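## Task

Carry the tote from the staging bench onto the work bench, where benchl and benchr are mounted. At the stand fixed to the floor next to benchr, pull out the spring pin by its knob, lift the post 4 holes (10.2 cm) higher than its starting hole, and put the pin back to lock it there. The post must never fall, and must not be lowered quickly even while held. Set the wooden block from the tote on the plate at the top of the post. At the end the tote must sit upright on the work bench top, fully inside its edges. Any number of robots may be used. Finish with every robot released and backed away, and no robot toppled or left leaning.

## Robot and tools

TEAM. r1 is a mobile Hello Robot Stretch 3: two drive wheels, a passive rear caster, a lift on a mast and a telescoping arm that sticks out to the robot's right. Its base is 0.33 m long, 0.34 m wide, and spins about a point 0.05 m behind its front edge; with arm retracted and wrist folded it sweeps a 0.28 m radius. To reach further forward, drive the base. benchl (left, seen facing the arms) and benchr are i2rt Big YAM six-joint arms with two-finger grippers and wrist cameras, bolted on low blocks on the work bench; reach is about 1.0 m from joint 1. Loose objects may get an occasional small shove.

execute_actions: arguments actions and cameras. actions is a list holding one action or nothing (empty = just report). The action is a single object keyed by robot name; everything in it starts at once. r1 takes base, joints, contact_limits. base holds exactly one relative command: translate_m (metres, -1 to 1, + forward, measured from where the base last reported itself) or rotate_rad (-3.2 to 3.2, + counter-clockwise/left). No sideways motion. r1 joints are absolute targets: lift_m 0 to 1.1 m (arm height); arm_m 0 to 0.52 m (extension); wrist_yaw_rad -1.345 to 4.42 (0 along the arm, + toward the front, 3.0 folded over the base); wrist_pitch_rad -1.57 to 0.451 (0 level, negative tips fingers down); wrist_roll_rad -2.911 to 2.911 (0 fingers side by side); gripper_m -0.089 to 0.179 (larger is wider; real fingertip gap is about 0.007 less when nearly shut and 0.025 less when wide, zero under 0.007); head_pan_rad -3.953 to 1.73 (0 ahead, + left, -1.57 along the arm); head_tilt_rad -1.53 to 0.419 (negative down). contact_limits {"arm_m": effort %, 1 to 100} halts the arm motion at that effort and caps its hold until the next action; too low halts at once. benchl/benchr take joints only, absolute targets: joint1_rad -2.879 to 2.879 (yaw about the foot, + counter-clockwise from above); joint2_rad 0 to 3.141 (shoulder; 0 upper arm points back roughly level, + lifts it up and over forward); joint3_rad 0 to 3.019 (elbow; 0 fully folded); joint4_rad -1.692 to 1.57 (hand pitch, + fingers up); joint5_rad -1.57 to 1.57 (hand swing, + to the arm's right); joint6_rad -2.094 to 2.094 (roll, + clockwise viewed from behind the hand); gripper_m 0 to 0.093 m, the true fingertip distance. Joints can swing on wide paths since each moves at its own speed. Any unknown key or out-of-range number rejects the whole call. Anything you omit may still be driving toward an earlier target without status showing it. cameras: list of benchl_cam_wrist, benchr_cam_wrist, r1_head_camera, r1_nav_camera, r1_wrist_camera; omitted, null or ["all"] gives all, [] none. Actions last at most 15 s. After a reported stop, the remaining calls of that reply are skipped.

wait: seconds 0 to 10; nothing new is commanded, then the same report returns. zoom_image: camera plus region [x0, y0, x1, y1] in pixels of that camera's latest full image, top-left origin, at most 504x504. finished_scene: scene (1 or 2); irreversible, reports success and gives the next task.

FRAMES. r1 base frame: floor origin between drive wheels, x forward, y left, z up; hand_pose (fingertip meeting point) is in it. Odometry frame is the start base frame; heading + left. Each bench arm's fixed frame: origin at its foot on the joint 1 axis, x forward when joint1 is 0, y left, z up the axis; hand is the midpoint between fingertips, its z along the fingers, y along closing. Feet may be slightly raised, tilted or yawed. Camera calibration lines give K, distortion and T_world_to_cam from the carrying robot's frame, with small errors growing along long arms.

RESULTS. pictures names image order. base_status/joint_status: done, off_target (still pushing), contact_stop (arm or lift went slack; loads may sink), time_out (bench joint may keep pushing a nearby target; resend its reported position to relax), torque_fault (r1 wrist limp 10 s), not_followed (bench safety check withheld targets; may retry later). on_its_own lists uncommanded joints; "held at" is the target, not the position. motor_effort in % with peak in brackets; noisy and biased; out-of-range rest effort hints at pushing or a load. base_odometry counts wheel turns, so slip looks like travel; turned_by_wheels and turned_by_imu give turn since last result; base_tilt in degrees (forward/right positive, ~4 degree offset). lidar_m: 12 distances in 30 degree sectors from the base origin, 1st ahead then counter-clockwise, plane 0.17 m high, "-" nothing; own parts can block sectors 5, 6, 9, 10. wrist_depth_mm and head_depth_mm: 7x7 median depths in mm (head image is sideways).

CAUTIONS. Never let robots press together; a base touching another robot presses hard at once. The bench arms never stop on contact and can push hard; their clearance check ignores r1. r1 base is fast only with lift under 0.30, arm under 0.03, wrist_yaw above 2.54. Fold or unfold the wrist only at lift 0.32 to 0.95, pitch -0.4, roll near 0; with yaw below -0.4 keep pitch at -0.5 or lower. r1 can tip if the arm pushes something rigid with the gripper above about 0.45 m, if it drives while holding or snagged, or when reversing into furniture; then undo in small steps, pull the gripper free, and lower lift to about 0.2. To grasp, command below the object width; release by opening at least 0.02 past the touch value; readings do not confirm a hold. Keep the post held while the pin is out and lower it gently. Avoid drops and slams.

Each tool is called after "Call:" as name(argument=value, ...), one argument or row to a line, values as JSON.

## Session

Call:
execute_actions(
  actions=[],
)

Scene clock: 0.00 s.
r1.base_odometry: x=+0.000 y=+0.000 heading=+0.000 (m, m, rad; r1's odometry frame)
r1.turned_by_wheels: +0.000 (rad since the last result)
r1.turned_by_imu: +0.000 (rad since the last result)
r1.base_tilt: forward=-0.1 right=+1.4 (deg)
r1.lidar_m: 2.83 2.47 2.32 1.49 1.28 1.27 1.46 1.59 1.58 1.99 2.48 2.47
r1.head_depth_mm: 1812 2464 2522 2509 2526 2509 2098 / 1816 2657 2741 2745 2755 2718 2092 / 1818 2753 3017 2977 3018 2924 2090 / 1816 2782 3337 3300 3331 3096 2083 / 1819 2755 3530 3527 3578 3123 2069 / 1822 2801 3194 3222 3223 3130 2069 / 1830 2786 2920 2922 2934 2838 2089
r1.base_status: not commanded
r1.joint_positions: lift_m=+0.354 arm_m=+0.001 wrist_yaw_rad=+2.878 wrist_pitch_rad=-0.443 wrist_roll_rad=-0.018 gripper_m=+0.037 head_pan_rad=-0.009 head_tilt_rad=-0.022
r1.joint_status: not commanded
r1.motor_effort: left_wheel=+0 right_wheel=+0 lift_m=+27 arm_m=+0 wrist_yaw_rad=+0 wrist_pitch_rad=+4 wrist_roll_rad=+0 gripper_m=+2 head_pan_rad=+0 head_tilt_rad=+1 (%)
r1.hand_pose: x=+0.0363 y=+0.0675 z=+0.3611 quat_wxyz=(+0.244, +0.698, +0.066, +0.670) (m; r1's base frame)
r1.wrist_depth_mm: - - - - - - - / - - - - - - - / 953 994 - - - - - / 779 - 815 804 869 882 910 / 645 - 677 683 695 708 722 / 549 540 537 581 593 596 615 / 482 504 - 503 510 519 514
benchl.joint_positions: joint1_rad=-1.588 joint2_rad=+0.811 joint3_rad=+0.716 joint4_rad=-1.506 joint5_rad=-0.017 joint6_rad=+0.008 gripper_m=+0.094
benchl.joint_status: not commanded
benchl.hand: x=-0.0008 y=-0.1831 z=+0.1700 quat_wxyz=(+0.005, -0.716, -0.698, -0.017) (m; benchl's fixed frame)
benchr.joint_positions: joint1_rad=+1.577 joint2_rad=+0.799 joint3_rad=+0.686 joint4_rad=-1.496 joint5_rad=-0.007 joint6_rad=+0.007 gripper_m=+0.095
benchr.joint_status: not commanded
benchr.hand: x=-0.0020 y=+0.1763 z=+0.1605 quat_wxyz=(+0.016, +0.707, -0.707, +0.011) (m; benchr's fixed frame)
pictures: benchl_cam_wrist, benchr_cam_wrist, r1_head_camera (sideways: a quarter turn clockwise sets it upright), r1_nav_camera (sideways: a quarter turn counterclockwise sets it upright), r1_wrist_camera
Images, in order (width x height): benchl_cam_wrist 504x504, benchr_cam_wrist 504x504, r1_head_camera 896x504, r1_nav_camera 672x504, r1_wrist_camera 644x364.

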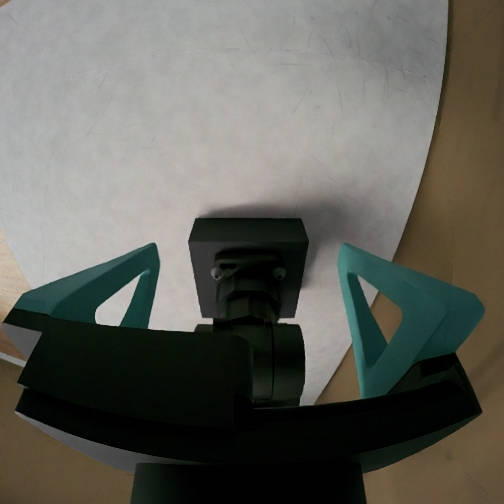

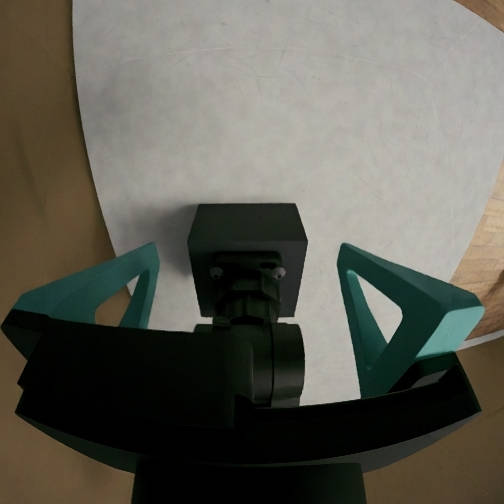

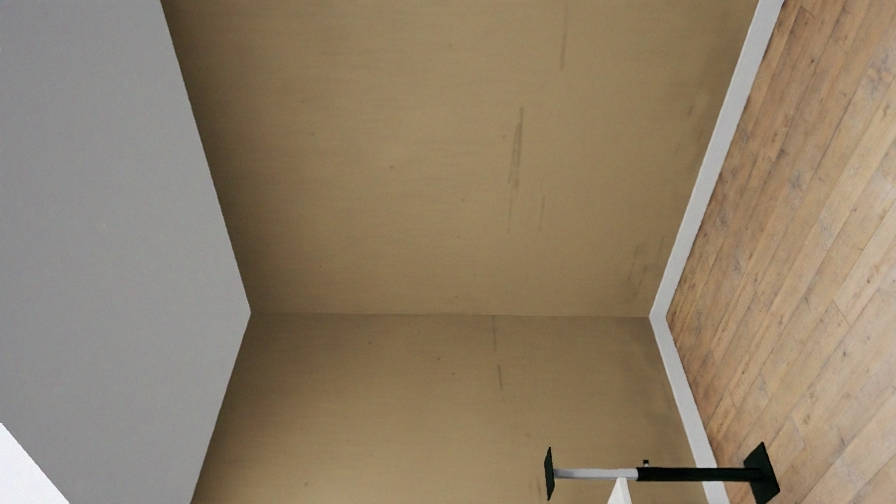

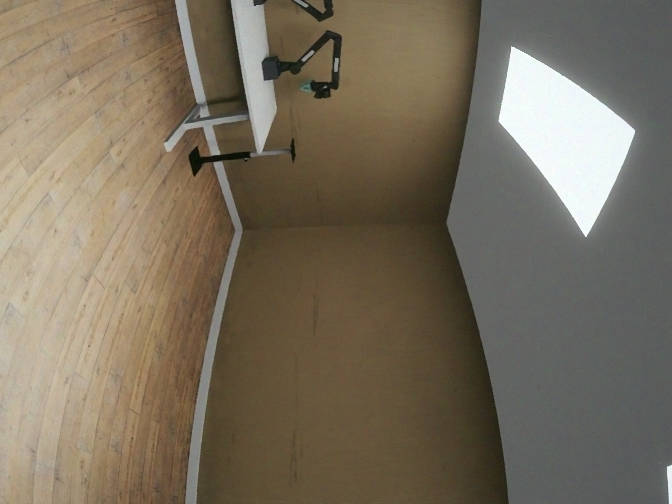

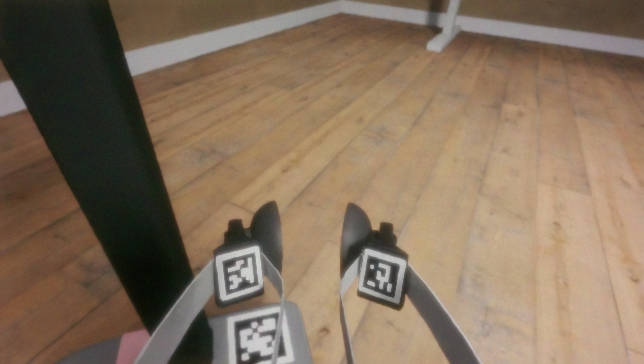

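Call:
execute_actions(
  actions=[
    {"r1":{"joints":{"head_pan_rad":0.9,"head_tilt_rad":-0.4}},"benchr":{"joints":{"joint2_rad":1.0,"joint3_rad":1.1,"joint4_rad":-0.5}}},
  ],
  cameras=["r1_head_camera","r1_nav_camera","benchr_cam_wrist"],
)

Call:
execute_actions(
  actions=[
    {"r1":{"joints":{"head_pan_rad":-2.0}}},
  ],
  cameras=["r1_head_camera","r1_nav_camera"],
)

Scene clock: 2.70 s.
r1.base_odometry: x=+0.000 y=+0.000 heading=+0.000 (m, m, rad; r1's odometry frame)
r1.turned_by_wheels: +0.000 (rad since the last result)
r1.turned_by_imu: +0.000 (rad since the last result)
r1.base_tilt: forward=-0.1 right=+1.3 (deg)
r1.lidar_m: 2.83 2.47 2.32 1.49 1.28 1.28 1.46 1.59 1.59 1.99 2.47 2.48
r1.head_depth_mm: 2279 2447 2528 2814 2333 1735 1389 / 2306 2427 2580 2886 2319 1720 1375 / 2304 2459 2581 2849 2318 1714 1373 / 2319 2456 2633 2897 2323 1705 1364 / 2339 2525 2663 2890 2293 1711 1358 / 2360 2540 2708 2894 2262 1702 1361 / 2375 2567 2753 2905 2249 1693 1353
r1.base_status: not commanded
r1.joint_positions: lift_m=+0.354 arm_m=+0.001 wrist_yaw_rad=+2.878 wrist_pitch_rad=-0.443 wrist_roll_rad=-0.018 gripper_m=+0.037 head_pan_rad=+0.893 head_tilt_rad=-0.395
r1.joint_status: all done
r1.motor_effort: left_wheel=+0(0) right_wheel=+0(0) lift_m=+27(27) arm_m=+0(0) wrist_yaw_rad=+0(0) wrist_pitch_rad=+4(4) wrist_roll_rad=+1(0) gripper_m=+1(0) head_pan_rad=+5(50) head_tilt_rad=-2(18) (%)
r1.hand_pose: x=+0.0363 y=+0.0675 z=+0.3611 quat_wxyz=(+0.244, +0.698, +0.066, +0.670) (m; r1's base frame)
r1.wrist_depth_mm: - - - - - - - / - - - - - - - / 997 - - - - - - / 774 - 813 824 856 869 894 / 638 - 687 688 701 685 712 / 542 540 534 585 587 603 605 / 486 501 - 508 504 521 520
benchl.joint_positions: joint1_rad=-1.588 joint2_rad=+0.811 joint3_rad=+0.716 joint4_rad=-1.506 joint5_rad=-0.017 joint6_rad=+0.008 gripper_m=+0.094
benchl.joint_status: not commanded
benchl.hand: x=-0.0008 y=-0.1831 z=+0.1700 quat_wxyz=(+0.005, -0.716, -0.698, -0.017) (m; benchl's fixed frame)
benchr.joint_positions: joint1_rad=+1.577 joint2_rad=+1.004 joint3_rad=+1.053 joint4_rad=-0.514 joint5_rad=-0.007 joint6_rad=+0.007 gripper_m=+0.095
benchr.joint_status: all done
benchr.hand: x=-0.0039 y=+0.4771 z=+0.3944 quat_wxyz=(-0.366, +0.603, -0.601, -0.376) (m; benchr's fixed frame)
pictures: benchr_cam_wrist, r1_head_camera (sideways: a quarter turn clockwise sets it upright), r1_nav_camera (sideways: a quarter turn counterclockwise sets it upright)
camera_calibration (this result's frames):
benchr_cam_wrist: T_world_to_cam=[[0.999931, 0.00979833, -0.00642754, 0.00205096], [0.00567515, -0.884801, -0.465934, 0.611659], [-0.0102525, 0.465866, -0.884796, 0.248726], [0, 0, 0, 1]] pos_world=[-0.00297202, 0.425304, 0.505078]
r1_head_camera: T_world_to_cam=[[-0.222847, -0.312209, -0.923507, 1.22111], [-0.756527, 0.652849, -0.0381544, 0.0587335], [0.614822, 0.690155, -0.38168, 0.445591], [0, 0, 0, 1]] pos_world=[0.0425941, 0.0353702, 1.30001]
r1_nav_camera: T_world_to_cam=[[0.290246, 0.28655, 0.913042, -1.14143], [0.754479, -0.655436, -0.034138, 0.0889303], [0.588658, 0.69878, -0.406434, 0.482247], [0, 0, 0, 1]] pos_world=[-0.0196792, 0.0483806, 1.24121]
Images, in order (width x height): benchr_cam_wrist 504x504, r1_head_camera 896x504, r1_nav_camera 672x504.

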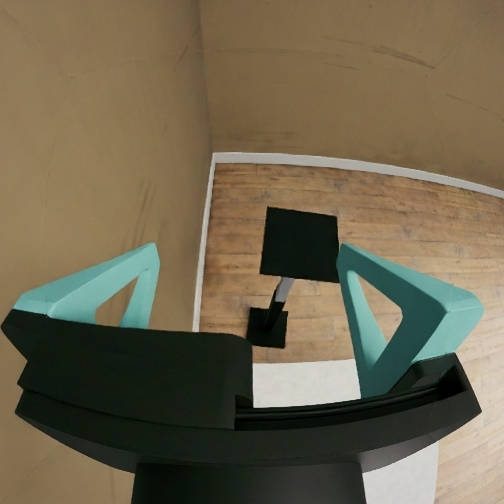

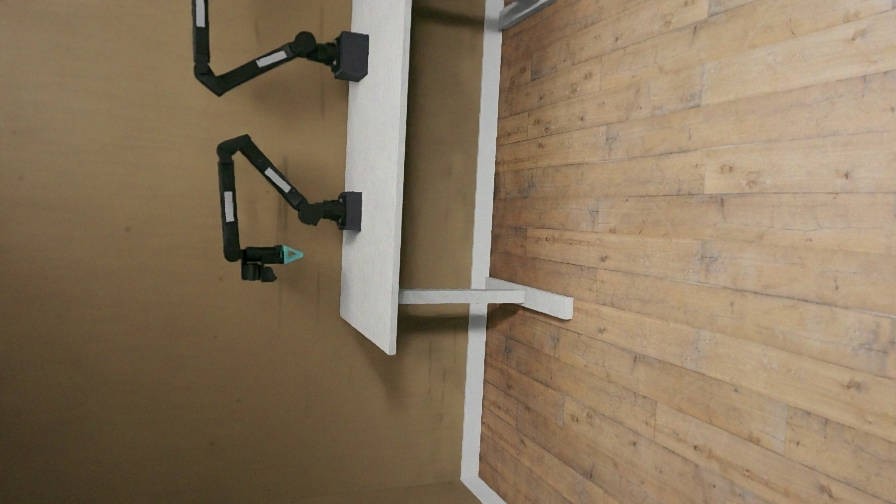

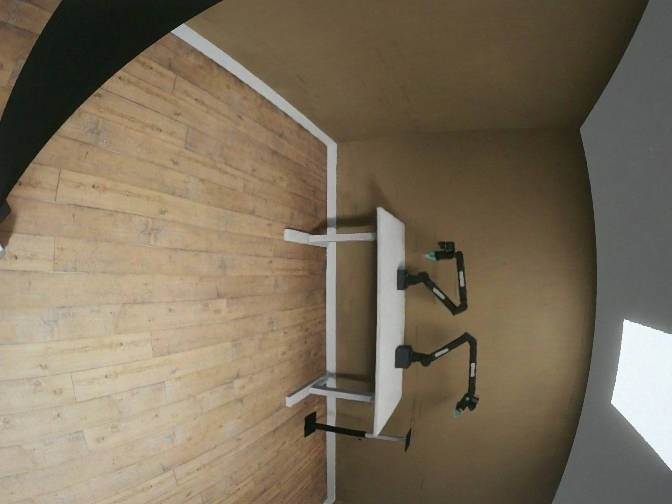

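Scene clock: 4.63 s.
r1.base_odometry: x=+0.000 y=+0.000 heading=+0.000 (m, m, rad; r1's odometry frame)
r1.turned_by_wheels: +0.000 (rad since the last result)
r1.turned_by_imu: +0.000 (rad since the last result)
r1.base_tilt: forward=-0.1 right=+1.3 (deg)
r1.lidar_m: 2.83 2.47 2.31 1.49 1.28 1.28 1.46 1.59 1.59 1.99 2.48 2.48
r1.head_depth_mm: 1635 1751 1870 1582 2091 1729 1383 / 1693 1809 1937 1578 2207 1724 1378 / 1752 1862 2012 1665 2265 1720 1374 / 1810 1947 2075 1506 2302 1718 1365 / 1874 2010 2152 1676 2293 1714 1356 / 1940 2088 2243 1944 2223 1702 1357 / 2033 2171 2373 1949 2160 1698 1351
r1.base_status: not commanded
r1.joint_positions: lift_m=+0.354 arm_m=+0.001 wrist_yaw_rad=+2.878 wrist_pitch_rad=-0.443 wrist_roll_rad=-0.018 gripper_m=+0.037 head_pan_rad=-1.993 head_tilt_rad=-0.395
r1.joint_status: all done
r1.motor_effort: left_wheel=+0(0) right_wheel=+0(0) lift_m=+27(27) arm_m=-1(1) wrist_yaw_rad=+0(0) wrist_pitch_rad=+4(4) wrist_roll_rad=+1(0) gripper_m=+1(0) head_pan_rad=-3(50) head_tilt_rad=-1(1) (%)
r1.hand_pose: x=+0.0363 y=+0.0675 z=+0.3611 quat_wxyz=(+0.244, +0.698, +0.066, +0.670) (m; r1's base frame)
r1.wrist_depth_mm: - - - - - - - / - - - - - - - / 966 - - - - - - / 778 - 799 816 849 862 905 / 658 - 693 676 699 712 706 / 551 541 542 564 600 594 606 / 483 500 - 508 503 515 523
benchl.joint_positions: joint1_rad=-1.588 joint2_rad=+0.811 joint3_rad=+0.716 joint4_rad=-1.506 joint5_rad=-0.017 joint6_rad=+0.008 gripper_m=+0.094
benchl.joint_status: not commanded
benchl.hand: x=-0.0008 y=-0.1831 z=+0.1700 quat_wxyz=(+0.005, -0.716, -0.698, -0.017) (m; benchl's fixed frame)
benchr.joint_positions: joint1_rad=+1.577 joint2_rad=+1.004 joint3_rad=+1.053 joint4_rad=-0.514 joint5_rad=-0.007 joint6_rad=+0.007 gripper_m=+0.095
benchr.joint_status: not commanded
benchr.hand: x=-0.0039 y=+0.4771 z=+0.3944 quat_wxyz=(-0.366, +0.603, -0.601, -0.376) (m; benchr's fixed frame)
pictures: r1_head_camera (sideways: a quarter turn clockwise sets it upright), r1_nav_camera (sideways: a quarter turn counterclockwise sets it upright)
camera_calibration (this result's frames):
r1_head_camera: T_world_to_cam=[[0.13668, 0.35885, -0.923334, 1.21869], [0.897213, -0.439946, -0.0381697, 0.0486655], [-0.419914, -0.82321, -0.382097, 0.452445], [0, 0, 0, 1]] pos_world=[-0.0202458, -0.0434589, 1.29999]
r1_nav_camera: T_world_to_cam=[[-0.208379, -0.351093, 0.912859, -1.13815], [-0.895874, 0.442997, -0.0341212, 0.0989756], [-0.392414, -0.824917, -0.406846, 0.488768], [0, 0, 0, 1]] pos_world=[0.0433031, -0.0402493, 1.2412]
Images, in order (width x height): r1_head_camera 896x504, r1_nav_camera 672x504.

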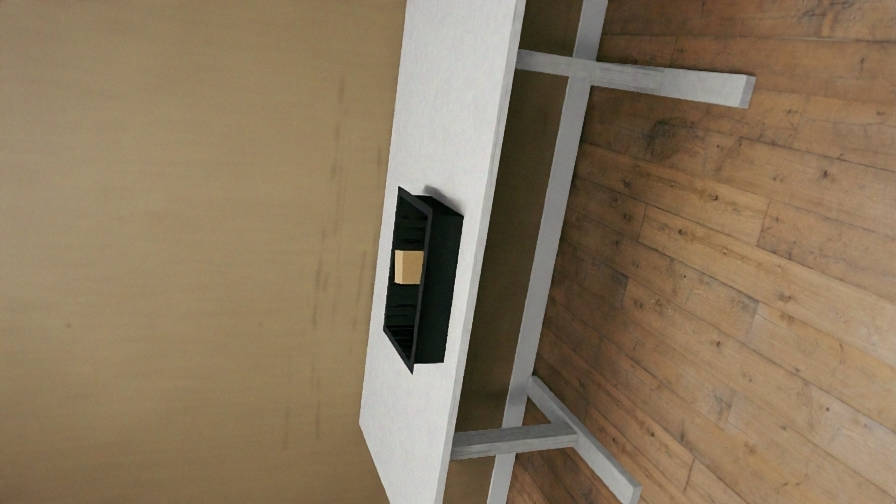

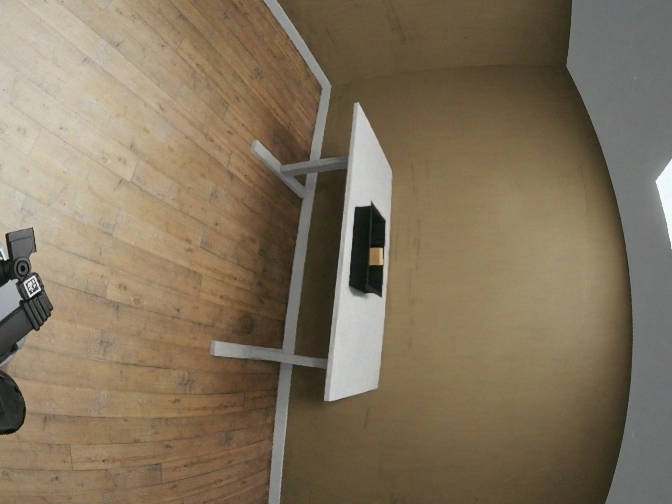

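Call:
execute_actions(
  actions=[
    {"r1":{"base":{"rotate_rad":-1.69},"joints":{"lift_m":0.28}}},
  ],
  cameras=[],
)

Call:
execute_actions(
  actions=[
    {"r1":{"base":{"translate_m":0.83}}},
  ],
  cameras=[],
)

Call:
execute_actions(
  actions=[
    {"r1":{"base":{"rotate_rad":0.91},"joints":{"head_pan_rad":-1.57,"head_tilt_rad":-0.7,"lift_m":0.94}}},
  ],
  cameras=["r1_head_camera"],
)

Scene clock: 9.70 s.
r1.base_odometry: x=+0.000 y=+0.000 heading=-1.690 (m, m, rad; r1's odometry frame)
r1.turned_by_wheels: -1.690 (rad since the last result)
r1.turned_by_imu: -1.688 (rad since the last result)
r1.base_tilt: forward=-0.1 right=+1.3 (deg)
r1.lidar_m: 1.99 2.50 2.47 2.67 2.75 2.32 1.63 1.29 1.27 1.38 2.04 1.59
r1.head_depth_mm: 1026 1092 1175 1264 1379 1505 1384 / 1050 1115 1198 1289 1409 1545 1378 / 1061 1137 1229 1328 1444 1565 1372 / 1089 1167 1257 1365 1481 1590 1366 / 1112 1194 1283 1397 1523 1635 1361 / 1133 1223 1319 1433 1571 1668 1353 / 1158 1251 1357 1474 1627 1692 1354
r1.base_status: done
r1.joint_positions: lift_m=+0.281 arm_m=+0.001 wrist_yaw_rad=+2.878 wrist_pitch_rad=-0.444 wrist_roll_rad=-0.018 gripper_m=+0.037 head_pan_rad=-1.993 head_tilt_rad=-0.396
r1.joint_status: all done
r1.motor_effort: left_wheel=+4(12) right_wheel=-4(9) lift_m=+15(23) arm_m=+0(0) wrist_yaw_rad=+0(0) wrist_pitch_rad=+4(5) wrist_roll_rad=+0(0) gripper_m=+0(0) head_pan_rad=-4(4) head_tilt_rad=-1(1) (%)
r1.hand_pose: x=+0.0363 y=+0.0674 z=+0.2874 quat_wxyz=(+0.245, +0.698, +0.066, +0.670) (m; r1's base frame)
r1.wrist_depth_mm: - - - - - - - / - - - - - - - / 791 849 882 890 902 975 985 / 633 - 681 697 718 727 754 / 541 - 584 578 591 604 613 / 466 - - 485 510 501 507 / - - - 436 427 438 439
benchl.joint_positions: joint1_rad=-1.588 joint2_rad=+0.811 joint3_rad=+0.716 joint4_rad=-1.506 joint5_rad=-0.017 joint6_rad=+0.008 gripper_m=+0.094
benchl.joint_status: not commanded
benchl.hand: x=-0.0008 y=-0.1831 z=+0.1700 quat_wxyz=(+0.005, -0.716, -0.698, -0.017) (m; benchl's fixed frame)
benchr.joint_positions: joint1_rad=+1.577 joint2_rad=+1.004 joint3_rad=+1.053 joint4_rad=-0.514 joint5_rad=-0.007 joint6_rad=+0.007 gripper_m=+0.095
benchr.joint_status: not commanded
benchr.hand: x=-0.0039 y=+0.4771 z=+0.3944 quat_wxyz=(-0.366, +0.603, -0.601, -0.376) (m; benchr's fixed frame)
pictures: none
No camera images: the call's "cameras" was empty. Leave "cameras" out to get every camera's image.

Scene clock: 14.37 s.
r1.base_odometry: x=-0.098 y=-0.824 heading=-1.690 (m, m, rad; r1's odometry frame)
r1.turned_by_wheels: +0.000 (rad since the last result)
r1.turned_by_imu: +0.000 (rad since the last result)
r1.base_tilt: forward=-0.1 right=+1.3 (deg)
r1.lidar_m: 1.16 2.00 1.97 2.13 2.98 2.98 2.27 1.80 1.77 1.73 1.04 1.35
r1.head_depth_mm: 1441 1537 1638 1778 1927 1738 1374 / 1469 1555 1678 1824 1979 1729 1376 / 1502 1603 1730 1861 2031 1722 1375 / 1523 1646 1769 1917 2063 1716 1371 / 1559 1685 1819 1980 2081 1709 1357 / 1602 1721 1865 2017 2163 1707 1360 / 1627 1763 1899 2088 2193 1695 1353
r1.base_status: done
r1.joint_positions: lift_m=+0.281 arm_m=+0.001 wrist_yaw_rad=+2.878 wrist_pitch_rad=-0.444 wrist_roll_rad=-0.018 gripper_m=+0.037 head_pan_rad=-1.993 head_tilt_rad=-0.396
r1.joint_status: not commanded
r1.motor_effort: left_wheel=+4(14) right_wheel=-4(6) lift_m=+15(15) arm_m=+0(1) wrist_yaw_rad=+0(0) wrist_pitch_rad=+5(5) wrist_roll_rad=+0(0) gripper_m=+0(1) head_pan_rad=-4(4) head_tilt_rad=-1(1) (%)
r1.hand_pose: x=+0.0363 y=+0.0674 z=+0.2874 quat_wxyz=(+0.245, +0.698, +0.066, +0.670) (m; r1's base frame)
r1.wrist_depth_mm: - - - - - - - / - - - - - - - / 788 838 864 898 920 959 998 / 655 - 681 699 707 726 750 / 549 - 580 577 581 596 615 / 465 - - 482 511 519 507 / - - - 428 424 437 443
benchl.joint_positions: joint1_rad=-1.588 joint2_rad=+0.811 joint3_rad=+0.716 joint4_rad=-1.506 joint5_rad=-0.017 joint6_rad=+0.008 gripper_m=+0.094
benchl.joint_status: not commanded
benchl.hand: x=-0.0008 y=-0.1831 z=+0.1700 quat_wxyz=(+0.005, -0.716, -0.698, -0.017) (m; benchl's fixed frame)
benchr.joint_positions: joint1_rad=+1.577 joint2_rad=+1.004 joint3_rad=+1.053 joint4_rad=-0.514 joint5_rad=-0.007 joint6_rad=+0.007 gripper_m=+0.095
benchr.joint_status: not commanded
benchr.hand: x=-0.0039 y=+0.4771 z=+0.3944 quat_wxyz=(-0.366, +0.603, -0.601, -0.376) (m; benchr's fixed frame)
pictures: none
No camera images: the call's "cameras" was empty. Leave "cameras" out to get every camera's image.

Scene clock: 21.20 s.
r1.base_odometry: x=-0.098 y=-0.824 heading=-0.780 (m, m, rad; r1's odometry frame)
r1.turned_by_wheels: +0.910 (rad since the last result)
r1.turned_by_imu: +0.911 (rad since the last result)
r1.base_tilt: forward=-0.1 right=+1.3 (deg)
r1.lidar_m: 1.98 2.04 2.77 2.98 2.55 1.84 1.77 1.83 1.05 1.35 1.16 1.89
r1.head_depth_mm: 1135 1284 1241 915 - - 1155 / 1129 1278 1230 913 - - 1164 / 1127 1269 1229 846 796 - - / 1120 1266 1208 823 789 - - / 1116 1254 1208 814 784 - 1150 / 1117 1260 1194 825 1527 - 1147 / 1120 1258 1186 829 1519 1341 1145
r1.base_status: done
r1.joint_positions: lift_m=+0.939 arm_m=+0.001 wrist_yaw_rad=+2.878 wrist_pitch_rad=-0.445 wrist_roll_rad=-0.018 gripper_m=+0.037 head_pan_rad=-1.577 head_tilt_rad=-0.692
r1.joint_status: all done
r1.motor_effort: left_wheel=-4(11) right_wheel=+4(10) lift_m=+35(34) arm_m=+0(0) wrist_yaw_rad=+0(0) wrist_pitch_rad=+5(5) wrist_roll_rad=+0(0) gripper_m=+2(1) head_pan_rad=+5(38) head_tilt_rad=-2(18) (%)
r1.hand_pose: x=+0.0363 y=+0.0673 z=+0.9462 quat_wxyz=(+0.245, +0.698, +0.066, +0.670) (m; r1's base frame)
r1.wrist_depth_mm: - - - - - - - / - - - - - - - / - - - - - - - / - - - - - - - / - - - - - - - / - - - - - - - / - - - - - - -
benchl.joint_positions: joint1_rad=-1.588 joint2_rad=+0.811 joint3_rad=+0.716 joint4_rad=-1.506 joint5_rad=-0.017 joint6_rad=+0.008 gripper_m=+0.094
benchl.joint_status: not commanded
benchl.hand: x=-0.0008 y=-0.1831 z=+0.1700 quat_wxyz=(+0.005, -0.716, -0.698, -0.017) (m; benchl's fixed frame)
benchr.joint_positions: joint1_rad=+1.577 joint2_rad=+1.004 joint3_rad=+1.053 joint4_rad=-0.514 joint5_rad=-0.007 joint6_rad=+0.007 gripper_m=+0.095
benchr.joint_status: not commanded
benchr.hand: x=-0.0039 y=+0.4771 z=+0.3944 quat_wxyz=(-0.366, +0.603, -0.601, -0.376) (m; benchr's fixed frame)
pictures: r1_head_camera (sideways: a quarter turn clockwise sets it upright)
camera_calibration (this result's frames):
r1_head_camera: T_world_to_cam=[[-0.0183627, 0.636524, -0.771038, 1.02103], [0.998547, -0.0274081, -0.0464074, 0.0587555], [-0.0506721, -0.77077, -0.635096, 0.779372], [0, 0, 0, 1]] pos_world=[-0.00042879, -0.0475857, 1.28496]
Images, in order (width x height): r1_head_camera 896x504.

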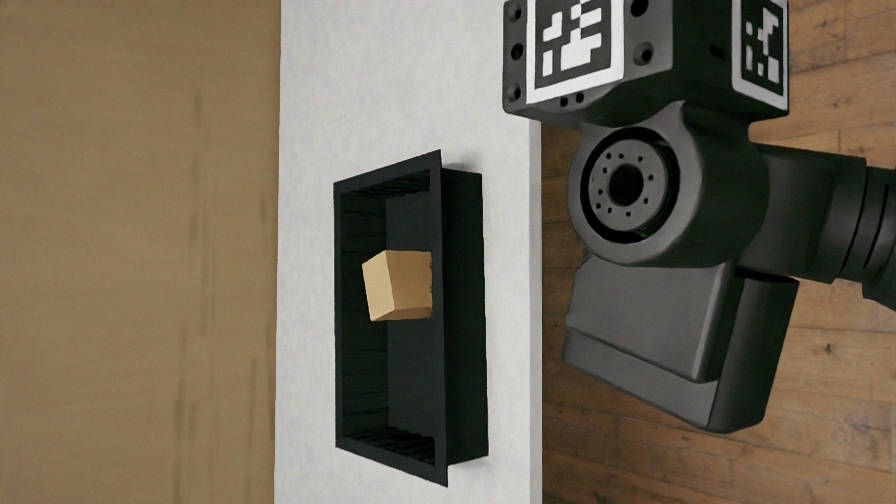

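Call:
execute_actions(
  actions=[
    {"r1":{"joints":{"wrist_yaw_rad":0}}},
  ],
  cameras=[],
)

Call:
execute_actions(
  actions=[
    {"r1":{"joints":{"lift_m":1.1,"wrist_pitch_rad":-1.5,"wrist_roll_rad":1.57,"gripper_m":0.09,"arm_m":0.2}}},
  ],
  cameras=["r1_head_camera","r1_wrist_camera"],
)

Scene clock: 24.63 s.
r1.base_odometry: x=-0.098 y=-0.824 heading=-0.780 (m, m, rad; r1's odometry frame)
r1.turned_by_wheels: +0.000 (rad since the last result)
r1.turned_by_imu: +0.000 (rad since the last result)
r1.base_tilt: forward=-0.1 right=+1.3 (deg)
r1.lidar_m: 1.98 2.05 2.77 2.98 2.55 1.85 1.77 1.83 1.05 1.35 1.16 1.90
r1.head_depth_mm: 1130 1276 1238 919 - - - / 1128 1272 1228 914 - - - / 1129 1268 1221 849 - - - / 1128 1267 1207 828 - - - / 1121 1268 1205 814 1543 1351 1152 / 1117 1262 1196 828 1523 1353 1150 / 1116 1263 1189 828 1534 1345 1144
r1.base_status: not commanded
r1.joint_positions: lift_m=+0.939 arm_m=+0.001 wrist_yaw_rad=+0.003 wrist_pitch_rad=-0.445 wrist_roll_rad=-0.018 gripper_m=+0.037 head_pan_rad=-1.577 head_tilt_rad=-0.692
r1.joint_status: all done
r1.motor_effort: left_wheel=-4(3) right_wheel=+4(4) lift_m=+35(35) arm_m=-1(0) wrist_yaw_rad=-3(4) wrist_pitch_rad=+5(5) wrist_roll_rad=+0(0) gripper_m=+1(1) head_pan_rad=+4(4) head_tilt_rad=-2(3) (%)
r1.hand_pose: x=-0.0208 y=-0.3670 z=+0.9462 quat_wxyz=(+0.696, +0.159, -0.683, -0.154) (m; r1's base frame)
r1.wrist_depth_mm: - - - - - - - / 953 992 998 - - - - / 703 650 700 669 751 786 - / 551 537 523 534 578 613 631 / 498 511 509 493 514 527 536 / - - - - - - - / - - - - - - -
benchl.joint_positions: joint1_rad=-1.588 joint2_rad=+0.811 joint3_rad=+0.716 joint4_rad=-1.506 joint5_rad=-0.017 joint6_rad=+0.008 gripper_m=+0.094
benchl.joint_status: not commanded
benchl.hand: x=-0.0008 y=-0.1831 z=+0.1700 quat_wxyz=(+0.005, -0.716, -0.698, -0.017) (m; benchl's fixed frame)
benchr.joint_positions: joint1_rad=+1.577 joint2_rad=+1.004 joint3_rad=+1.053 joint4_rad=-0.514 joint5_rad=-0.007 joint6_rad=+0.007 gripper_m=+0.095
benchr.joint_status: not commanded
benchr.hand: x=-0.0039 y=+0.4771 z=+0.3944 quat_wxyz=(-0.366, +0.603, -0.601, -0.376) (m; benchr's fixed frame)
pictures: none
No camera images: the call's "cameras" was empty. Leave "cameras" out to get every camera's image.

Scene clock: 27.33 s.
r1.base_odometry: x=-0.098 y=-0.824 heading=-0.780 (m, m, rad; r1's odometry frame)
r1.turned_by_wheels: +0.000 (rad since the last result)
r1.turned_by_imu: +0.000 (rad since the last result)
r1.base_tilt: forward=+0.0 right=+1.3 (deg)
r1.lidar_m: 1.98 2.04 2.76 2.98 2.55 1.84 1.77 1.83 1.05 1.35 1.16 1.89
r1.head_depth_mm: 1100 1306 1179 917 1481 1338 1168 / - 1309 - 912 1550 1364 1162 / - - 1112 843 1547 1366 1163 / 1115 1244 - 818 1508 1357 1154 / 1120 1258 1004 815 1533 1347 1154 / 1119 1257 1197 827 1535 1355 1153 / 1113 1255 1194 828 1516 1338 1143
r1.base_status: not commanded
r1.joint_positions: lift_m=+1.098 arm_m=+0.200 wrist_yaw_rad=+0.002 wrist_pitch_rad=-1.493 wrist_roll_rad=+1.566 gripper_m=+0.090 head_pan_rad=-1.577 head_tilt_rad=-0.692
r1.joint_status: all done
joint sent to its limit — the command would take r1.lift_m past its upper limit, so that joint was sent only as far as its limit.
r1.motor_effort: left_wheel=-4(4) right_wheel=+4(4) lift_m=+35(37) arm_m=+3(4) wrist_yaw_rad=-2(3) wrist_pitch_rad=-2(5) wrist_roll_rad=+2(2) gripper_m=+0(79) head_pan_rad=+4(5) head_tilt_rad=-2(2) (%)
r1.hand_pose: x=-0.0215 y=-0.3403 z=+0.9792 quat_wxyz=(+0.003, +0.002, -0.734, -0.679) (m; r1's base frame)
r1.wrist_depth_mm: 404 - - - - - - / 412 433 - - - - - / 398 437 - - - - - / 399 444 - - - - - / 409 466 - - - - - / 426 476 - - - - - / 427 495 - - - - -
benchl.joint_positions: joint1_rad=-1.588 joint2_rad=+0.811 joint3_rad=+0.716 joint4_rad=-1.506 joint5_rad=-0.017 joint6_rad=+0.008 gripper_m=+0.094
benchl.joint_status: not commanded
benchl.hand: x=-0.0008 y=-0.1831 z=+0.1700 quat_wxyz=(+0.005, -0.716, -0.698, -0.017) (m; benchl's fixed frame)
benchr.joint_positions: joint1_rad=+1.577 joint2_rad=+1.004 joint3_rad=+1.053 joint4_rad=-0.514 joint5_rad=-0.007 joint6_rad=+0.007 gripper_m=+0.095
benchr.joint_status: not commanded
benchr.hand: x=-0.0039 y=+0.4771 z=+0.3944 quat_wxyz=(-0.366, +0.603, -0.601, -0.376) (m; benchr's fixed frame)
pictures: r1_head_camera (sideways: a quarter turn clockwise sets it upright), r1_wrist_camera
camera_calibration (this result's frames):
r1_head_camera: T_world_to_cam=[[-0.0183624, 0.636524, -0.771038, 1.02103], [0.998547, -0.0274085, -0.0464074, 0.0587555], [-0.0506724, -0.77077, -0.635096, 0.779372], [0, 0, 0, 1]] pos_world=[-0.000428807, -0.0475857, 1.28496]
r1_wrist_camera: T_world_to_cam=[[-0.0481133, 0.99699, -0.0608023, 0.394818], [0.979738, 0.0589539, 0.191408, -0.115855], [0.194416, -0.0503611, -0.979626, 1.1122], [0, 0, 0, 1]] pos_world=[-0.0837266, -0.330788, 1.13573]
Images, in order (width x height): r1_head_camera 896x504, r1_wrist_camera 644x364.

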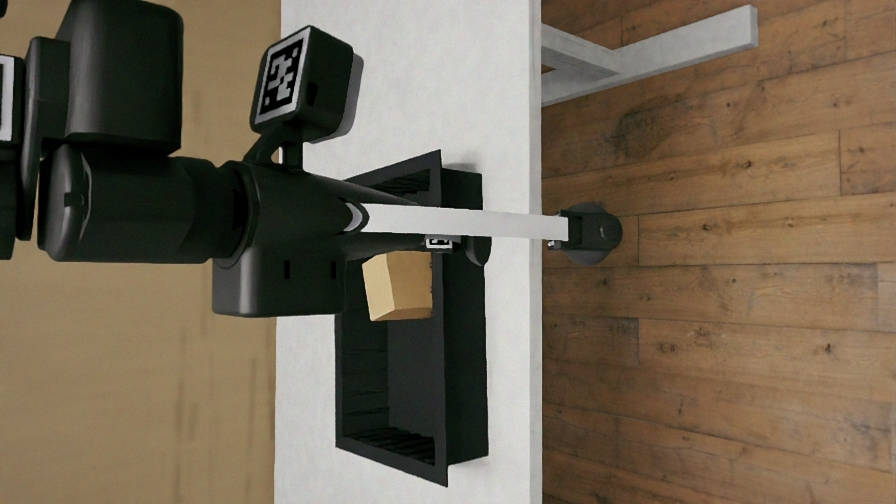

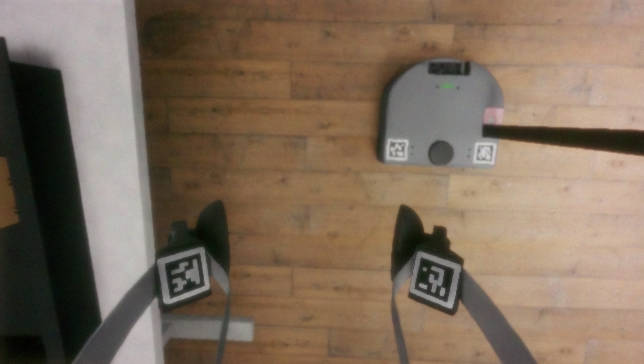

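Call:
execute_actions(
  actions=[
    {"r1":{"base":{"translate_m":0.06},"joints":{"lift_m":1.0,"arm_m":0.5}}},
  ],
  cameras=["r1_head_camera","r1_wrist_camera"],
)

Scene clock: 31.07 s.
r1.base_odometry: x=-0.056 y=-0.866 heading=-0.780 (m, m, rad; r1's odometry frame)
r1.turned_by_wheels: +0.000 (rad since the last result)
r1.turned_by_imu: +0.000 (rad since the last result)
r1.base_tilt: forward=+0.0 right=+1.3 (deg)
r1.lidar_m: 1.92 1.98 2.68 2.98 2.63 1.91 1.83 1.89 1.07 1.35 1.13 1.88
r1.head_depth_mm: 1124 - 1128 918 1474 1365 1166 / 1097 1322 1229 864 1546 1365 1162 / 1096 1289 1018 843 1546 1356 1158 / 1103 1242 1004 813 1541 1353 1156 / 1123 1263 1206 829 1537 1344 1151 / 1114 1252 1193 819 1529 1343 1151 / 1119 1256 1187 887 1513 1339 1141
r1.base_status: done
r1.joint_positions: lift_m=+1.001 arm_m=+0.500 wrist_yaw_rad=+0.001 wrist_pitch_rad=-1.494 wrist_roll_rad=+1.567 gripper_m=+0.090 head_pan_rad=-1.577 head_tilt_rad=-0.692
r1.joint_status: all done
r1.motor_effort: left_wheel=-3(6) right_wheel=+3(8) lift_m=+14(29) arm_m=+3(3) wrist_yaw_rad=-2(2) wrist_pitch_rad=-2(2) wrist_roll_rad=+2(2) gripper_m=+1(0) head_pan_rad=+4(5) head_tilt_rad=-2(2) (%)
r1.hand_pose: x=-0.0215 y=-0.6401 z=+0.8819 quat_wxyz=(+0.002, +0.002, -0.734, -0.680) (m; r1's base frame)
r1.wrist_depth_mm: 306 305 300 297 989 - 962 / 312 312 308 310 - 993 - / 317 201 315 316 - - - / 332 205 255 326 - - - / 326 213 337 337 - - - / 328 353 350 353 - - - / 329 366 363 356 - - -
benchl.joint_positions: joint1_rad=-1.588 joint2_rad=+0.811 joint3_rad=+0.716 joint4_rad=-1.506 joint5_rad=-0.017 joint6_rad=+0.008 gripper_m=+0.094
benchl.joint_status: not commanded
benchl.hand: x=-0.0008 y=-0.1831 z=+0.1700 quat_wxyz=(+0.005, -0.716, -0.698, -0.017) (m; benchl's fixed frame)
benchr.joint_positions: joint1_rad=+1.577 joint2_rad=+1.004 joint3_rad=+1.053 joint4_rad=-0.514 joint5_rad=-0.007 joint6_rad=+0.007 gripper_m=+0.095
benchr.joint_status: not commanded
benchr.hand: x=-0.0039 y=+0.4771 z=+0.3944 quat_wxyz=(-0.366, +0.603, -0.601, -0.376) (m; benchr's fixed frame)
pictures: r1_head_camera (sideways: a quarter turn clockwise sets it upright), r1_wrist_camera
camera_calibration (this result's frames):
r1_head_camera: T_world_to_cam=[[-0.0183627, 0.636524, -0.771038, 1.02103], [0.998547, -0.027408, -0.0464074, 0.0587555], [-0.050672, -0.77077, -0.635096, 0.779372], [0, 0, 0, 1]] pos_world=[-0.000428785, -0.0475857, 1.28496]
r1_wrist_camera: T_world_to_cam=[[-0.0468701, 0.997104, -0.0598891, 0.687057], [0.979802, 0.0575594, 0.191508, -0.0805427], [0.1944, -0.0497035, -0.979662, 1.00225], [0, 0, 0, 1]] pos_world=[-0.0837198, -0.630615, 1.03844]
Images, in order (width x height): r1_head_camera 896x504, r1_wrist_camera 644x364.

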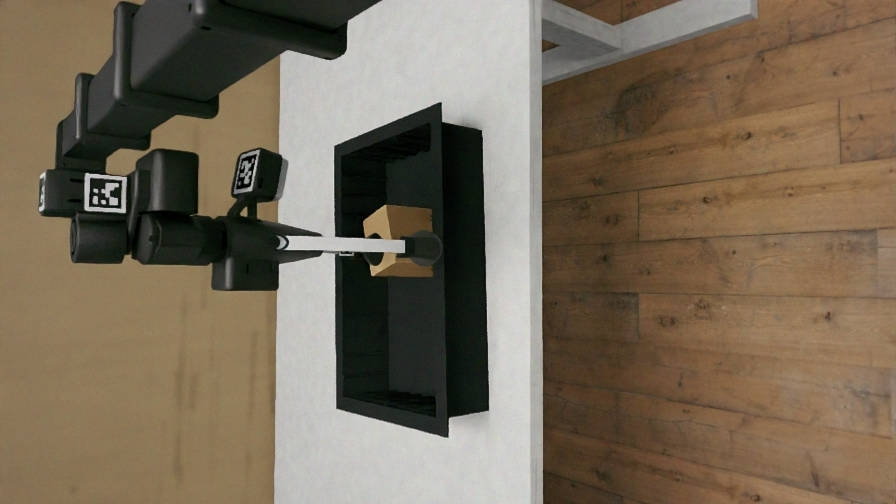

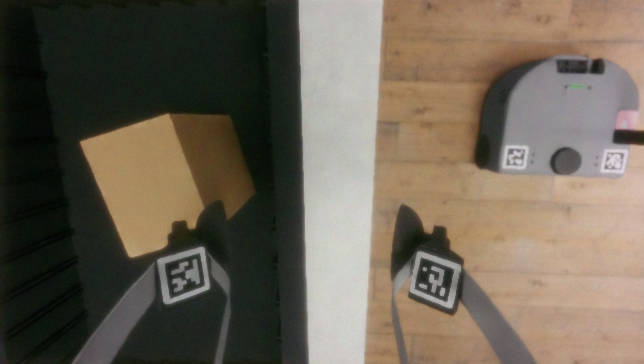

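Call:
execute_actions(
  actions=[
    {"r1":{"base":{"translate_m":0.025},"joints":{"gripper_m":0.07,"arm_m":0.517}}},
  ],
  cameras=[],
)

Call:
execute_actions(
  actions=[
    {"r1":{"joints":{"lift_m":0.9}}},
  ],
  cameras=["r1_head_camera","r1_wrist_camera"],
)

Scene clock: 34.00 s.
r1.base_odometry: x=-0.038 y=-0.884 heading=-0.780 (m, m, rad; r1's odometry frame)
r1.turned_by_wheels: +0.000 (rad since the last result)
r1.turned_by_imu: +0.000 (rad since the last result)
r1.base_tilt: forward=-0.1 right=+1.4 (deg)
r1.lidar_m: 1.90 1.96 2.65 2.99 2.68 1.93 1.85 1.92 1.09 1.35 1.11 1.88
r1.head_depth_mm: 1124 - 1121 917 1475 1364 1166 / 1098 1323 1226 850 1542 1364 1167 / 1088 1293 1219 828 1544 1359 1164 / 1107 - 1004 819 1538 1355 1156 / 1119 1261 1202 827 1543 1352 1151 / 1119 1255 1201 829 1533 1349 1153 / 1114 1255 1187 888 1519 1340 1145
r1.base_status: done
r1.joint_positions: lift_m=+1.001 arm_m=+0.517 wrist_yaw_rad=+0.001 wrist_pitch_rad=-1.494 wrist_roll_rad=+1.567 gripper_m=+0.070 head_pan_rad=-1.577 head_tilt_rad=-0.692
r1.joint_status: all done
r1.motor_effort: left_wheel=-3(4) right_wheel=+3(9) lift_m=+14(14) arm_m=+3(1) wrist_yaw_rad=-1(1) wrist_pitch_rad=-2(2) wrist_roll_rad=+2(1) gripper_m=+1(72) head_pan_rad=+4(4) head_tilt_rad=-3(3) (%)
r1.hand_pose: x=-0.0215 y=-0.6571 z=+0.8819 quat_wxyz=(+0.002, +0.002, -0.734, -0.680) (m; r1's base frame)
r1.wrist_depth_mm: 302 304 302 295 989 980 947 / 309 310 306 304 - - - / 311 200 227 314 - - - / 307 209 207 328 - - - / 306 344 339 334 - - - / 310 357 353 347 - - - / 304 358 361 359 - - -
benchl.joint_positions: joint1_rad=-1.588 joint2_rad=+0.811 joint3_rad=+0.716 joint4_rad=-1.506 joint5_rad=-0.017 joint6_rad=+0.008 gripper_m=+0.094
benchl.joint_status: not commanded
benchl.hand: x=-0.0008 y=-0.1831 z=+0.1700 quat_wxyz=(+0.005, -0.716, -0.698, -0.017) (m; benchl's fixed frame)
benchr.joint_positions: joint1_rad=+1.577 joint2_rad=+1.004 joint3_rad=+1.053 joint4_rad=-0.514 joint5_rad=-0.007 joint6_rad=+0.007 gripper_m=+0.095
benchr.joint_status: not commanded
benchr.hand: x=-0.0039 y=+0.4771 z=+0.3944 quat_wxyz=(-0.366, +0.603, -0.601, -0.376) (m; benchr's fixed frame)
pictures: none
No camera images: the call's "cameras" was empty. Leave "cameras" out to get every camera's image.

Scene clock: 35.73 s.
r1.base_odometry: x=-0.038 y=-0.884 heading=-0.780 (m, m, rad; r1's odometry frame)
r1.turned_by_wheels: +0.000 (rad since the last result)
r1.turned_by_imu: +0.000 (rad since the last result)
r1.base_tilt: forward=+0.0 right=+1.4 (deg)
r1.lidar_m: 1.90 1.95 2.65 2.99 2.67 1.93 1.86 1.92 1.09 1.35 1.11 1.89
r1.head_depth_mm: 1128 1281 1301 - - 1338 1170 / 1131 1260 - 848 1557 1365 1161 / 1129 1220 1217 829 1542 1355 1157 / 1124 1241 - 812 1534 1350 1161 / 1109 1260 1206 826 1532 1346 1150 / 1114 1256 1196 829 1527 1343 1151 / 1113 1252 1186 888 1527 1340 1148
r1.base_status: not commanded
r1.joint_positions: lift_m=+0.901 arm_m=+0.517 wrist_yaw_rad=+0.001 wrist_pitch_rad=-1.494 wrist_roll_rad=+1.567 gripper_m=+0.070 head_pan_rad=-1.577 head_tilt_rad=-0.692
r1.joint_status: all done
r1.motor_effort: left_wheel=-3(4) right_wheel=+3(3) lift_m=+15(13) arm_m=+3(3) wrist_yaw_rad=-1(1) wrist_pitch_rad=-2(2) wrist_roll_rad=+1(2) gripper_m=+2(0) head_pan_rad=+4(5) head_tilt_rad=-3(3) (%)
r1.hand_pose: x=-0.0215 y=-0.6570 z=+0.7819 quat_wxyz=(+0.002, +0.002, -0.734, -0.680) (m; r1's base frame)
r1.wrist_depth_mm: 205 206 204 124 205 867 884 / 99 131 209 127 212 900 - / 98 120 215 131 219 932 - / 102 110 187 135 227 960 972 / 104 105 231 140 1000 - - / 243 243 242 146 - - - / 252 250 247 150 - - -
benchl.joint_positions: joint1_rad=-1.588 joint2_rad=+0.811 joint3_rad=+0.716 joint4_rad=-1.506 joint5_rad=-0.017 joint6_rad=+0.008 gripper_m=+0.094
benchl.joint_status: not commanded
benchl.hand: x=-0.0008 y=-0.1831 z=+0.1700 quat_wxyz=(+0.005, -0.716, -0.698, -0.017) (m; benchl's fixed frame)
benchr.joint_positions: joint1_rad=+1.577 joint2_rad=+1.004 joint3_rad=+1.053 joint4_rad=-0.514 joint5_rad=-0.007 joint6_rad=+0.007 gripper_m=+0.095
benchr.joint_status: not commanded
benchr.hand: x=-0.0039 y=+0.4771 z=+0.3944 quat_wxyz=(-0.366, +0.603, -0.601, -0.376) (m; benchr's fixed frame)
pictures: r1_head_camera (sideways: a quarter turn clockwise sets it upright), r1_wrist_camera
camera_calibration (this result's frames):
r1_head_camera: T_world_to_cam=[[-0.0183626, 0.636524, -0.771038, 1.02103], [0.998547, -0.0274082, -0.0464074, 0.0587555], [-0.0506722, -0.77077, -0.635096, 0.779372], [0, 0, 0, 1]] pos_world=[-0.000428796, -0.0475857, 1.28496]
r1_wrist_camera: T_world_to_cam=[[-0.0468704, 0.997114, -0.0597231, 0.697856], [0.979802, 0.0575277, 0.191517, -0.0604422], [0.1944, -0.0495403, -0.979671, 0.903549], [0, 0, 0, 1]] pos_world=[-0.0837198, -0.647603, 0.938434]
Images, in order (width x height): r1_head_camera 896x504, r1_wrist_camera 644x364.

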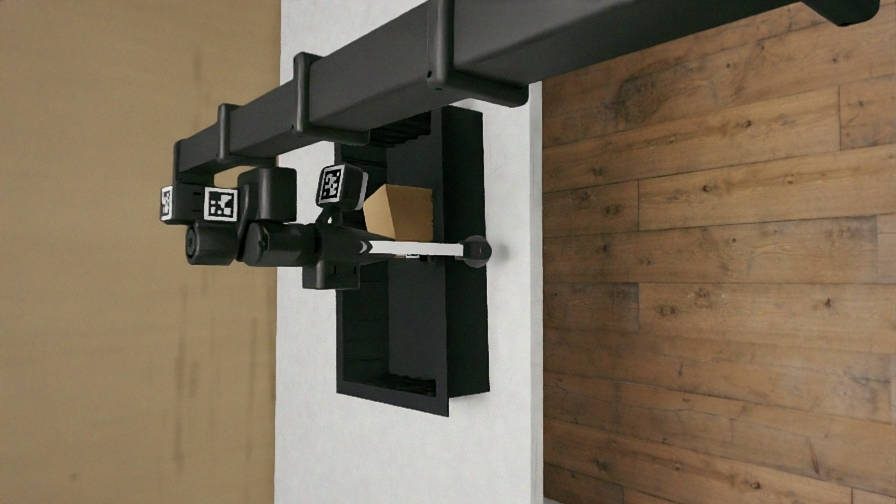

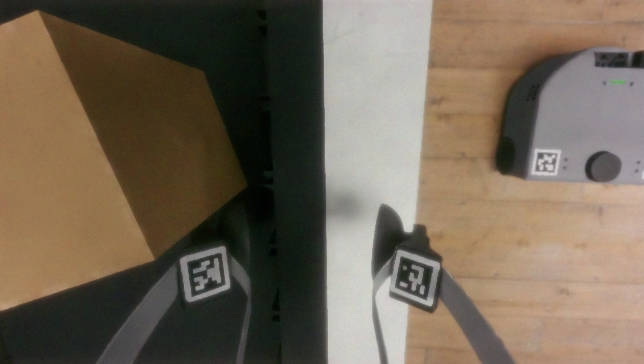

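Call:
execute_actions(
  actions=[
    {"r1":{"joints":{"lift_m":0.88}}},
  ],
  cameras=[],
)

Call:
execute_actions(
  actions=[
    {"r1":{"joints":{"gripper_m":-0.06}}},
  ],
  cameras=[],
)

Call:
execute_actions(
  actions=[
    {"r1":{"joints":{"lift_m":0.94}}},
  ],
  cameras=["r1_head_camera","r1_wrist_camera"],
)

Scene clock: 37.40 s.
r1.base_odometry: x=-0.038 y=-0.884 heading=-0.780 (m, m, rad; r1's odometry frame)
r1.turned_by_wheels: +0.000 (rad since the last result)
r1.turned_by_imu: +0.000 (rad since the last result)
r1.base_tilt: forward=-0.1 right=+1.3 (deg)
r1.lidar_m: 1.90 1.96 2.65 2.98 2.68 1.93 1.86 1.92 1.09 1.35 1.11 1.89
r1.head_depth_mm: 1133 1272 1247 - - 1325 1166 / 1125 1271 - 830 1555 1356 1161 / 1122 1223 1117 830 1545 1348 1163 / 1124 1240 - 820 1539 1357 1160 / 1118 1257 1203 826 1534 1353 1153 / 1120 1253 1196 830 1531 1345 1149 / 1117 1253 1191 892 1515 1333 1152
r1.base_status: not commanded
r1.joint_positions: lift_m=+0.881 arm_m=+0.517 wrist_yaw_rad=+0.001 wrist_pitch_rad=-1.494 wrist_roll_rad=+1.567 gripper_m=+0.070 head_pan_rad=-1.577 head_tilt_rad=-0.692
r1.joint_status: all done
r1.motor_effort: left_wheel=-3(3) right_wheel=+3(3) lift_m=+15(22) arm_m=+3(3) wrist_yaw_rad=-1(1) wrist_pitch_rad=-2(2) wrist_roll_rad=+1(2) gripper_m=+1(1) head_pan_rad=+4(5) head_tilt_rad=-3(2) (%)
r1.hand_pose: x=-0.0215 y=-0.6570 z=+0.7619 quat_wxyz=(+0.002, +0.002, -0.734, -0.680) (m; r1's base frame)
r1.wrist_depth_mm: 186 187 185 185 186 874 849 / 99 131 190 108 193 892 - / 92 120 195 111 198 926 - / 87 110 166 115 204 947 936 / 83 102 149 119 972 - 992 / 86 217 219 123 - - - / 230 226 225 127 - - -
benchl.joint_positions: joint1_rad=-1.588 joint2_rad=+0.811 joint3_rad=+0.716 joint4_rad=-1.506 joint5_rad=-0.017 joint6_rad=+0.008 gripper_m=+0.094
benchl.joint_status: not commanded
benchl.hand: x=-0.0008 y=-0.1831 z=+0.1700 quat_wxyz=(+0.005, -0.716, -0.698, -0.017) (m; benchl's fixed frame)
benchr.joint_positions: joint1_rad=+1.577 joint2_rad=+1.004 joint3_rad=+1.053 joint4_rad=-0.514 joint5_rad=-0.007 joint6_rad=+0.007 gripper_m=+0.095
benchr.joint_status: not commanded
benchr.hand: x=-0.0039 y=+0.4771 z=+0.3944 quat_wxyz=(-0.366, +0.603, -0.601, -0.376) (m; benchr's fixed frame)
pictures: none
No camera images: the call's "cameras" was empty. Leave "cameras" out to get every camera's image.

Scene clock: 39.20 s.
r1.base_odometry: x=-0.038 y=-0.884 heading=-0.780 (m, m, rad; r1's odometry frame)
r1.turned_by_wheels: +0.000 (rad since the last result)
r1.turned_by_imu: +0.000 (rad since the last result)
r1.base_tilt: forward=-0.1 right=+1.3 (deg)
r1.lidar_m: 1.89 1.95 2.66 2.97 2.67 1.93 1.85 1.92 1.09 1.35 1.11 1.89
r1.head_depth_mm: 1136 1275 1244 - - 1324 1171 / 1130 1277 - 825 1546 1367 1164 / 1128 1227 1113 821 1542 1352 1158 / 1122 1243 - 816 1548 1354 1156 / 1116 1264 1206 822 1545 1353 1147 / 1114 1263 1197 829 1529 1352 1155 / 1111 1257 1190 890 1532 1340 1147
r1.base_status: not commanded
r1.joint_positions: lift_m=+0.881 arm_m=+0.517 wrist_yaw_rad=+0.001 wrist_pitch_rad=-1.488 wrist_roll_rad=+1.567 gripper_m=-0.058 head_pan_rad=-1.577 head_tilt_rad=-0.692
r1.joint_status: all done
r1.motor_effort: left_wheel=-3(3) right_wheel=+3(3) lift_m=+15(15) arm_m=+2(3) wrist_yaw_rad=-1(1) wrist_pitch_rad=-4(6) wrist_roll_rad=+2(1) gripper_m=-35(99) head_pan_rad=+5(4) head_tilt_rad=-3(2) (%)
r1.hand_pose: x=-0.0215 y=-0.6587 z=+0.7619 quat_wxyz=(+0.002, +0.002, -0.736, -0.677) (m; r1's base frame)
r1.wrist_depth_mm: 145 188 188 105 185 865 882 / 91 122 191 108 191 887 - / 85 111 197 111 198 921 - / - 102 172 115 204 955 929 / 84 94 210 118 955 988 974 / 87 159 220 122 - - - / 233 230 228 127 225 - -
benchl.joint_positions: joint1_rad=-1.588 joint2_rad=+0.811 joint3_rad=+0.716 joint4_rad=-1.506 joint5_rad=-0.017 joint6_rad=+0.008 gripper_m=+0.094
benchl.joint_status: not commanded
benchl.hand: x=-0.0008 y=-0.1831 z=+0.1700 quat_wxyz=(+0.005, -0.716, -0.698, -0.017) (m; benchl's fixed frame)
benchr.joint_positions: joint1_rad=+1.577 joint2_rad=+1.004 joint3_rad=+1.053 joint4_rad=-0.514 joint5_rad=-0.007 joint6_rad=+0.007 gripper_m=+0.095
benchr.joint_status: not commanded
benchr.hand: x=-0.0039 y=+0.4771 z=+0.3944 quat_wxyz=(-0.366, +0.603, -0.601, -0.376) (m; benchr's fixed frame)
pictures: none
No camera images: the call's "cameras" was empty. Leave "cameras" out to get every camera's image.

Scene clock: 40.57 s.
r1.base_odometry: x=-0.038 y=-0.884 heading=-0.780 (m, m, rad; r1's odometry frame)
r1.turned_by_wheels: +0.000 (rad since the last result)
r1.turned_by_imu: +0.000 (rad since the last result)
r1.base_tilt: forward=-0.1 right=+1.3 (deg)
r1.lidar_m: 1.89 1.95 2.65 2.99 2.67 1.94 1.86 1.92 1.09 1.35 1.11 1.89
r1.head_depth_mm: 1135 1275 - - 1519 1371 1165 / 1132 1236 1142 824 1555 1360 1167 / 1124 - 1164 801 1544 1356 1162 / 1120 1245 988 795 1540 1348 1157 / 1120 1261 1203 789 1532 1342 1150 / 1113 1252 1199 808 1526 1338 1155 / 1113 1246 1187 886 1520 1344 1143
r1.base_status: not commanded
r1.joint_positions: lift_m=+0.939 arm_m=+0.517 wrist_yaw_rad=+0.001 wrist_pitch_rad=-1.480 wrist_roll_rad=+1.567 gripper_m=-0.052 head_pan_rad=-1.577 head_tilt_rad=-0.692
r1.joint_status: all done
r1.on_its_own: gripper_m is held at -0.053, not at your -0.060, by its stall guard, which is still easing
r1.motor_effort: left_wheel=-2(3) right_wheel=+2(4) lift_m=+37(39) arm_m=+2(2) wrist_yaw_rad=-1(1) wrist_pitch_rad=-6(7) wrist_roll_rad=+2(1) gripper_m=-30(34) head_pan_rad=+4(5) head_tilt_rad=-3(2) (%)
r1.hand_pose: x=-0.0215 y=-0.6607 z=+0.8207 quat_wxyz=(+0.002, +0.002, -0.738, -0.675) (m; r1's base frame)
r1.wrist_depth_mm: 232 220 208 112 242 944 901 / 100 123 196 116 251 958 - / 103 117 175 122 259 931 - / 107 111 161 125 - 992 968 / 111 108 242 128 - - - / 279 270 248 132 - - - / 279 285 255 140 - - -
benchl.joint_positions: joint1_rad=-1.588 joint2_rad=+0.811 joint3_rad=+0.716 joint4_rad=-1.506 joint5_rad=-0.017 joint6_rad=+0.008 gripper_m=+0.094
benchl.joint_status: not commanded
benchl.hand: x=-0.0008 y=-0.1831 z=+0.1700 quat_wxyz=(+0.005, -0.716, -0.698, -0.017) (m; benchl's fixed frame)
benchr.joint_positions: joint1_rad=+1.577 joint2_rad=+1.004 joint3_rad=+1.053 joint4_rad=-0.514 joint5_rad=-0.007 joint6_rad=+0.007 gripper_m=+0.095
benchr.joint_status: not commanded
benchr.hand: x=-0.0039 y=+0.4771 z=+0.3944 quat_wxyz=(-0.366, +0.603, -0.601, -0.376) (m; benchr's fixed frame)
pictures: r1_head_camera (sideways: a quarter turn clockwise sets it upright), r1_wrist_camera
camera_calibration (this result's frames):
r1_head_camera: T_world_to_cam=[[-0.0183682, 0.636717, -0.770879, 1.02083], [0.998547, -0.0273859, -0.0464127, 0.0587624], [-0.050663, -0.770611, -0.635289, 0.779623], [0, 0, 0, 1]] pos_world=[-0.000428259, -0.0475816, 1.28495]
r1_wrist_camera: T_world_to_cam=[[-0.046957, 0.99619, -0.0734851, 0.714507], [0.979794, 0.0602527, 0.190718, -0.0652098], [0.194419, -0.0630447, -0.978891, 0.931814], [0, 0, 0, 1]] pos_world=[-0.0837188, -0.64911, 0.977086]
Images, in order (width x height): r1_head_camera 896x504, r1_wrist_camera 644x364.

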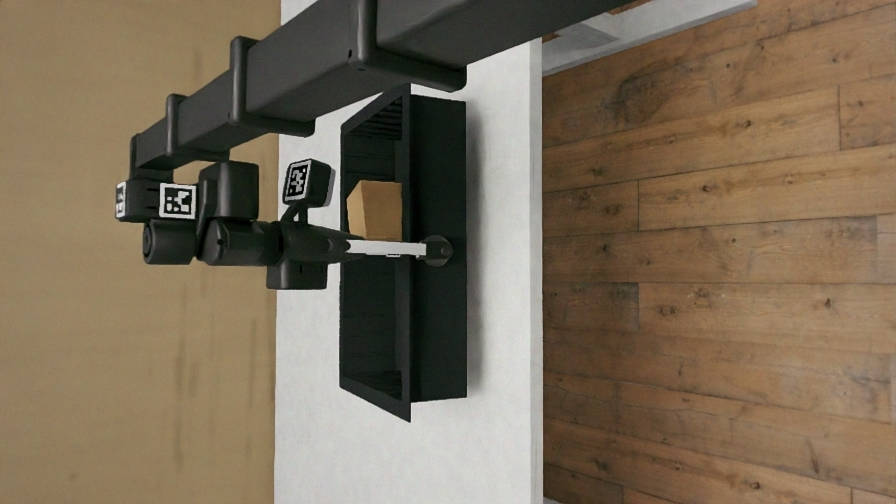

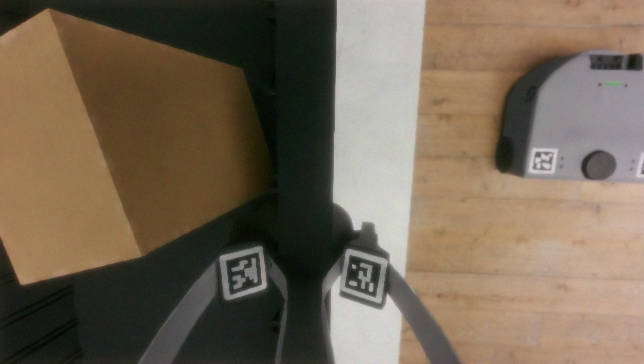

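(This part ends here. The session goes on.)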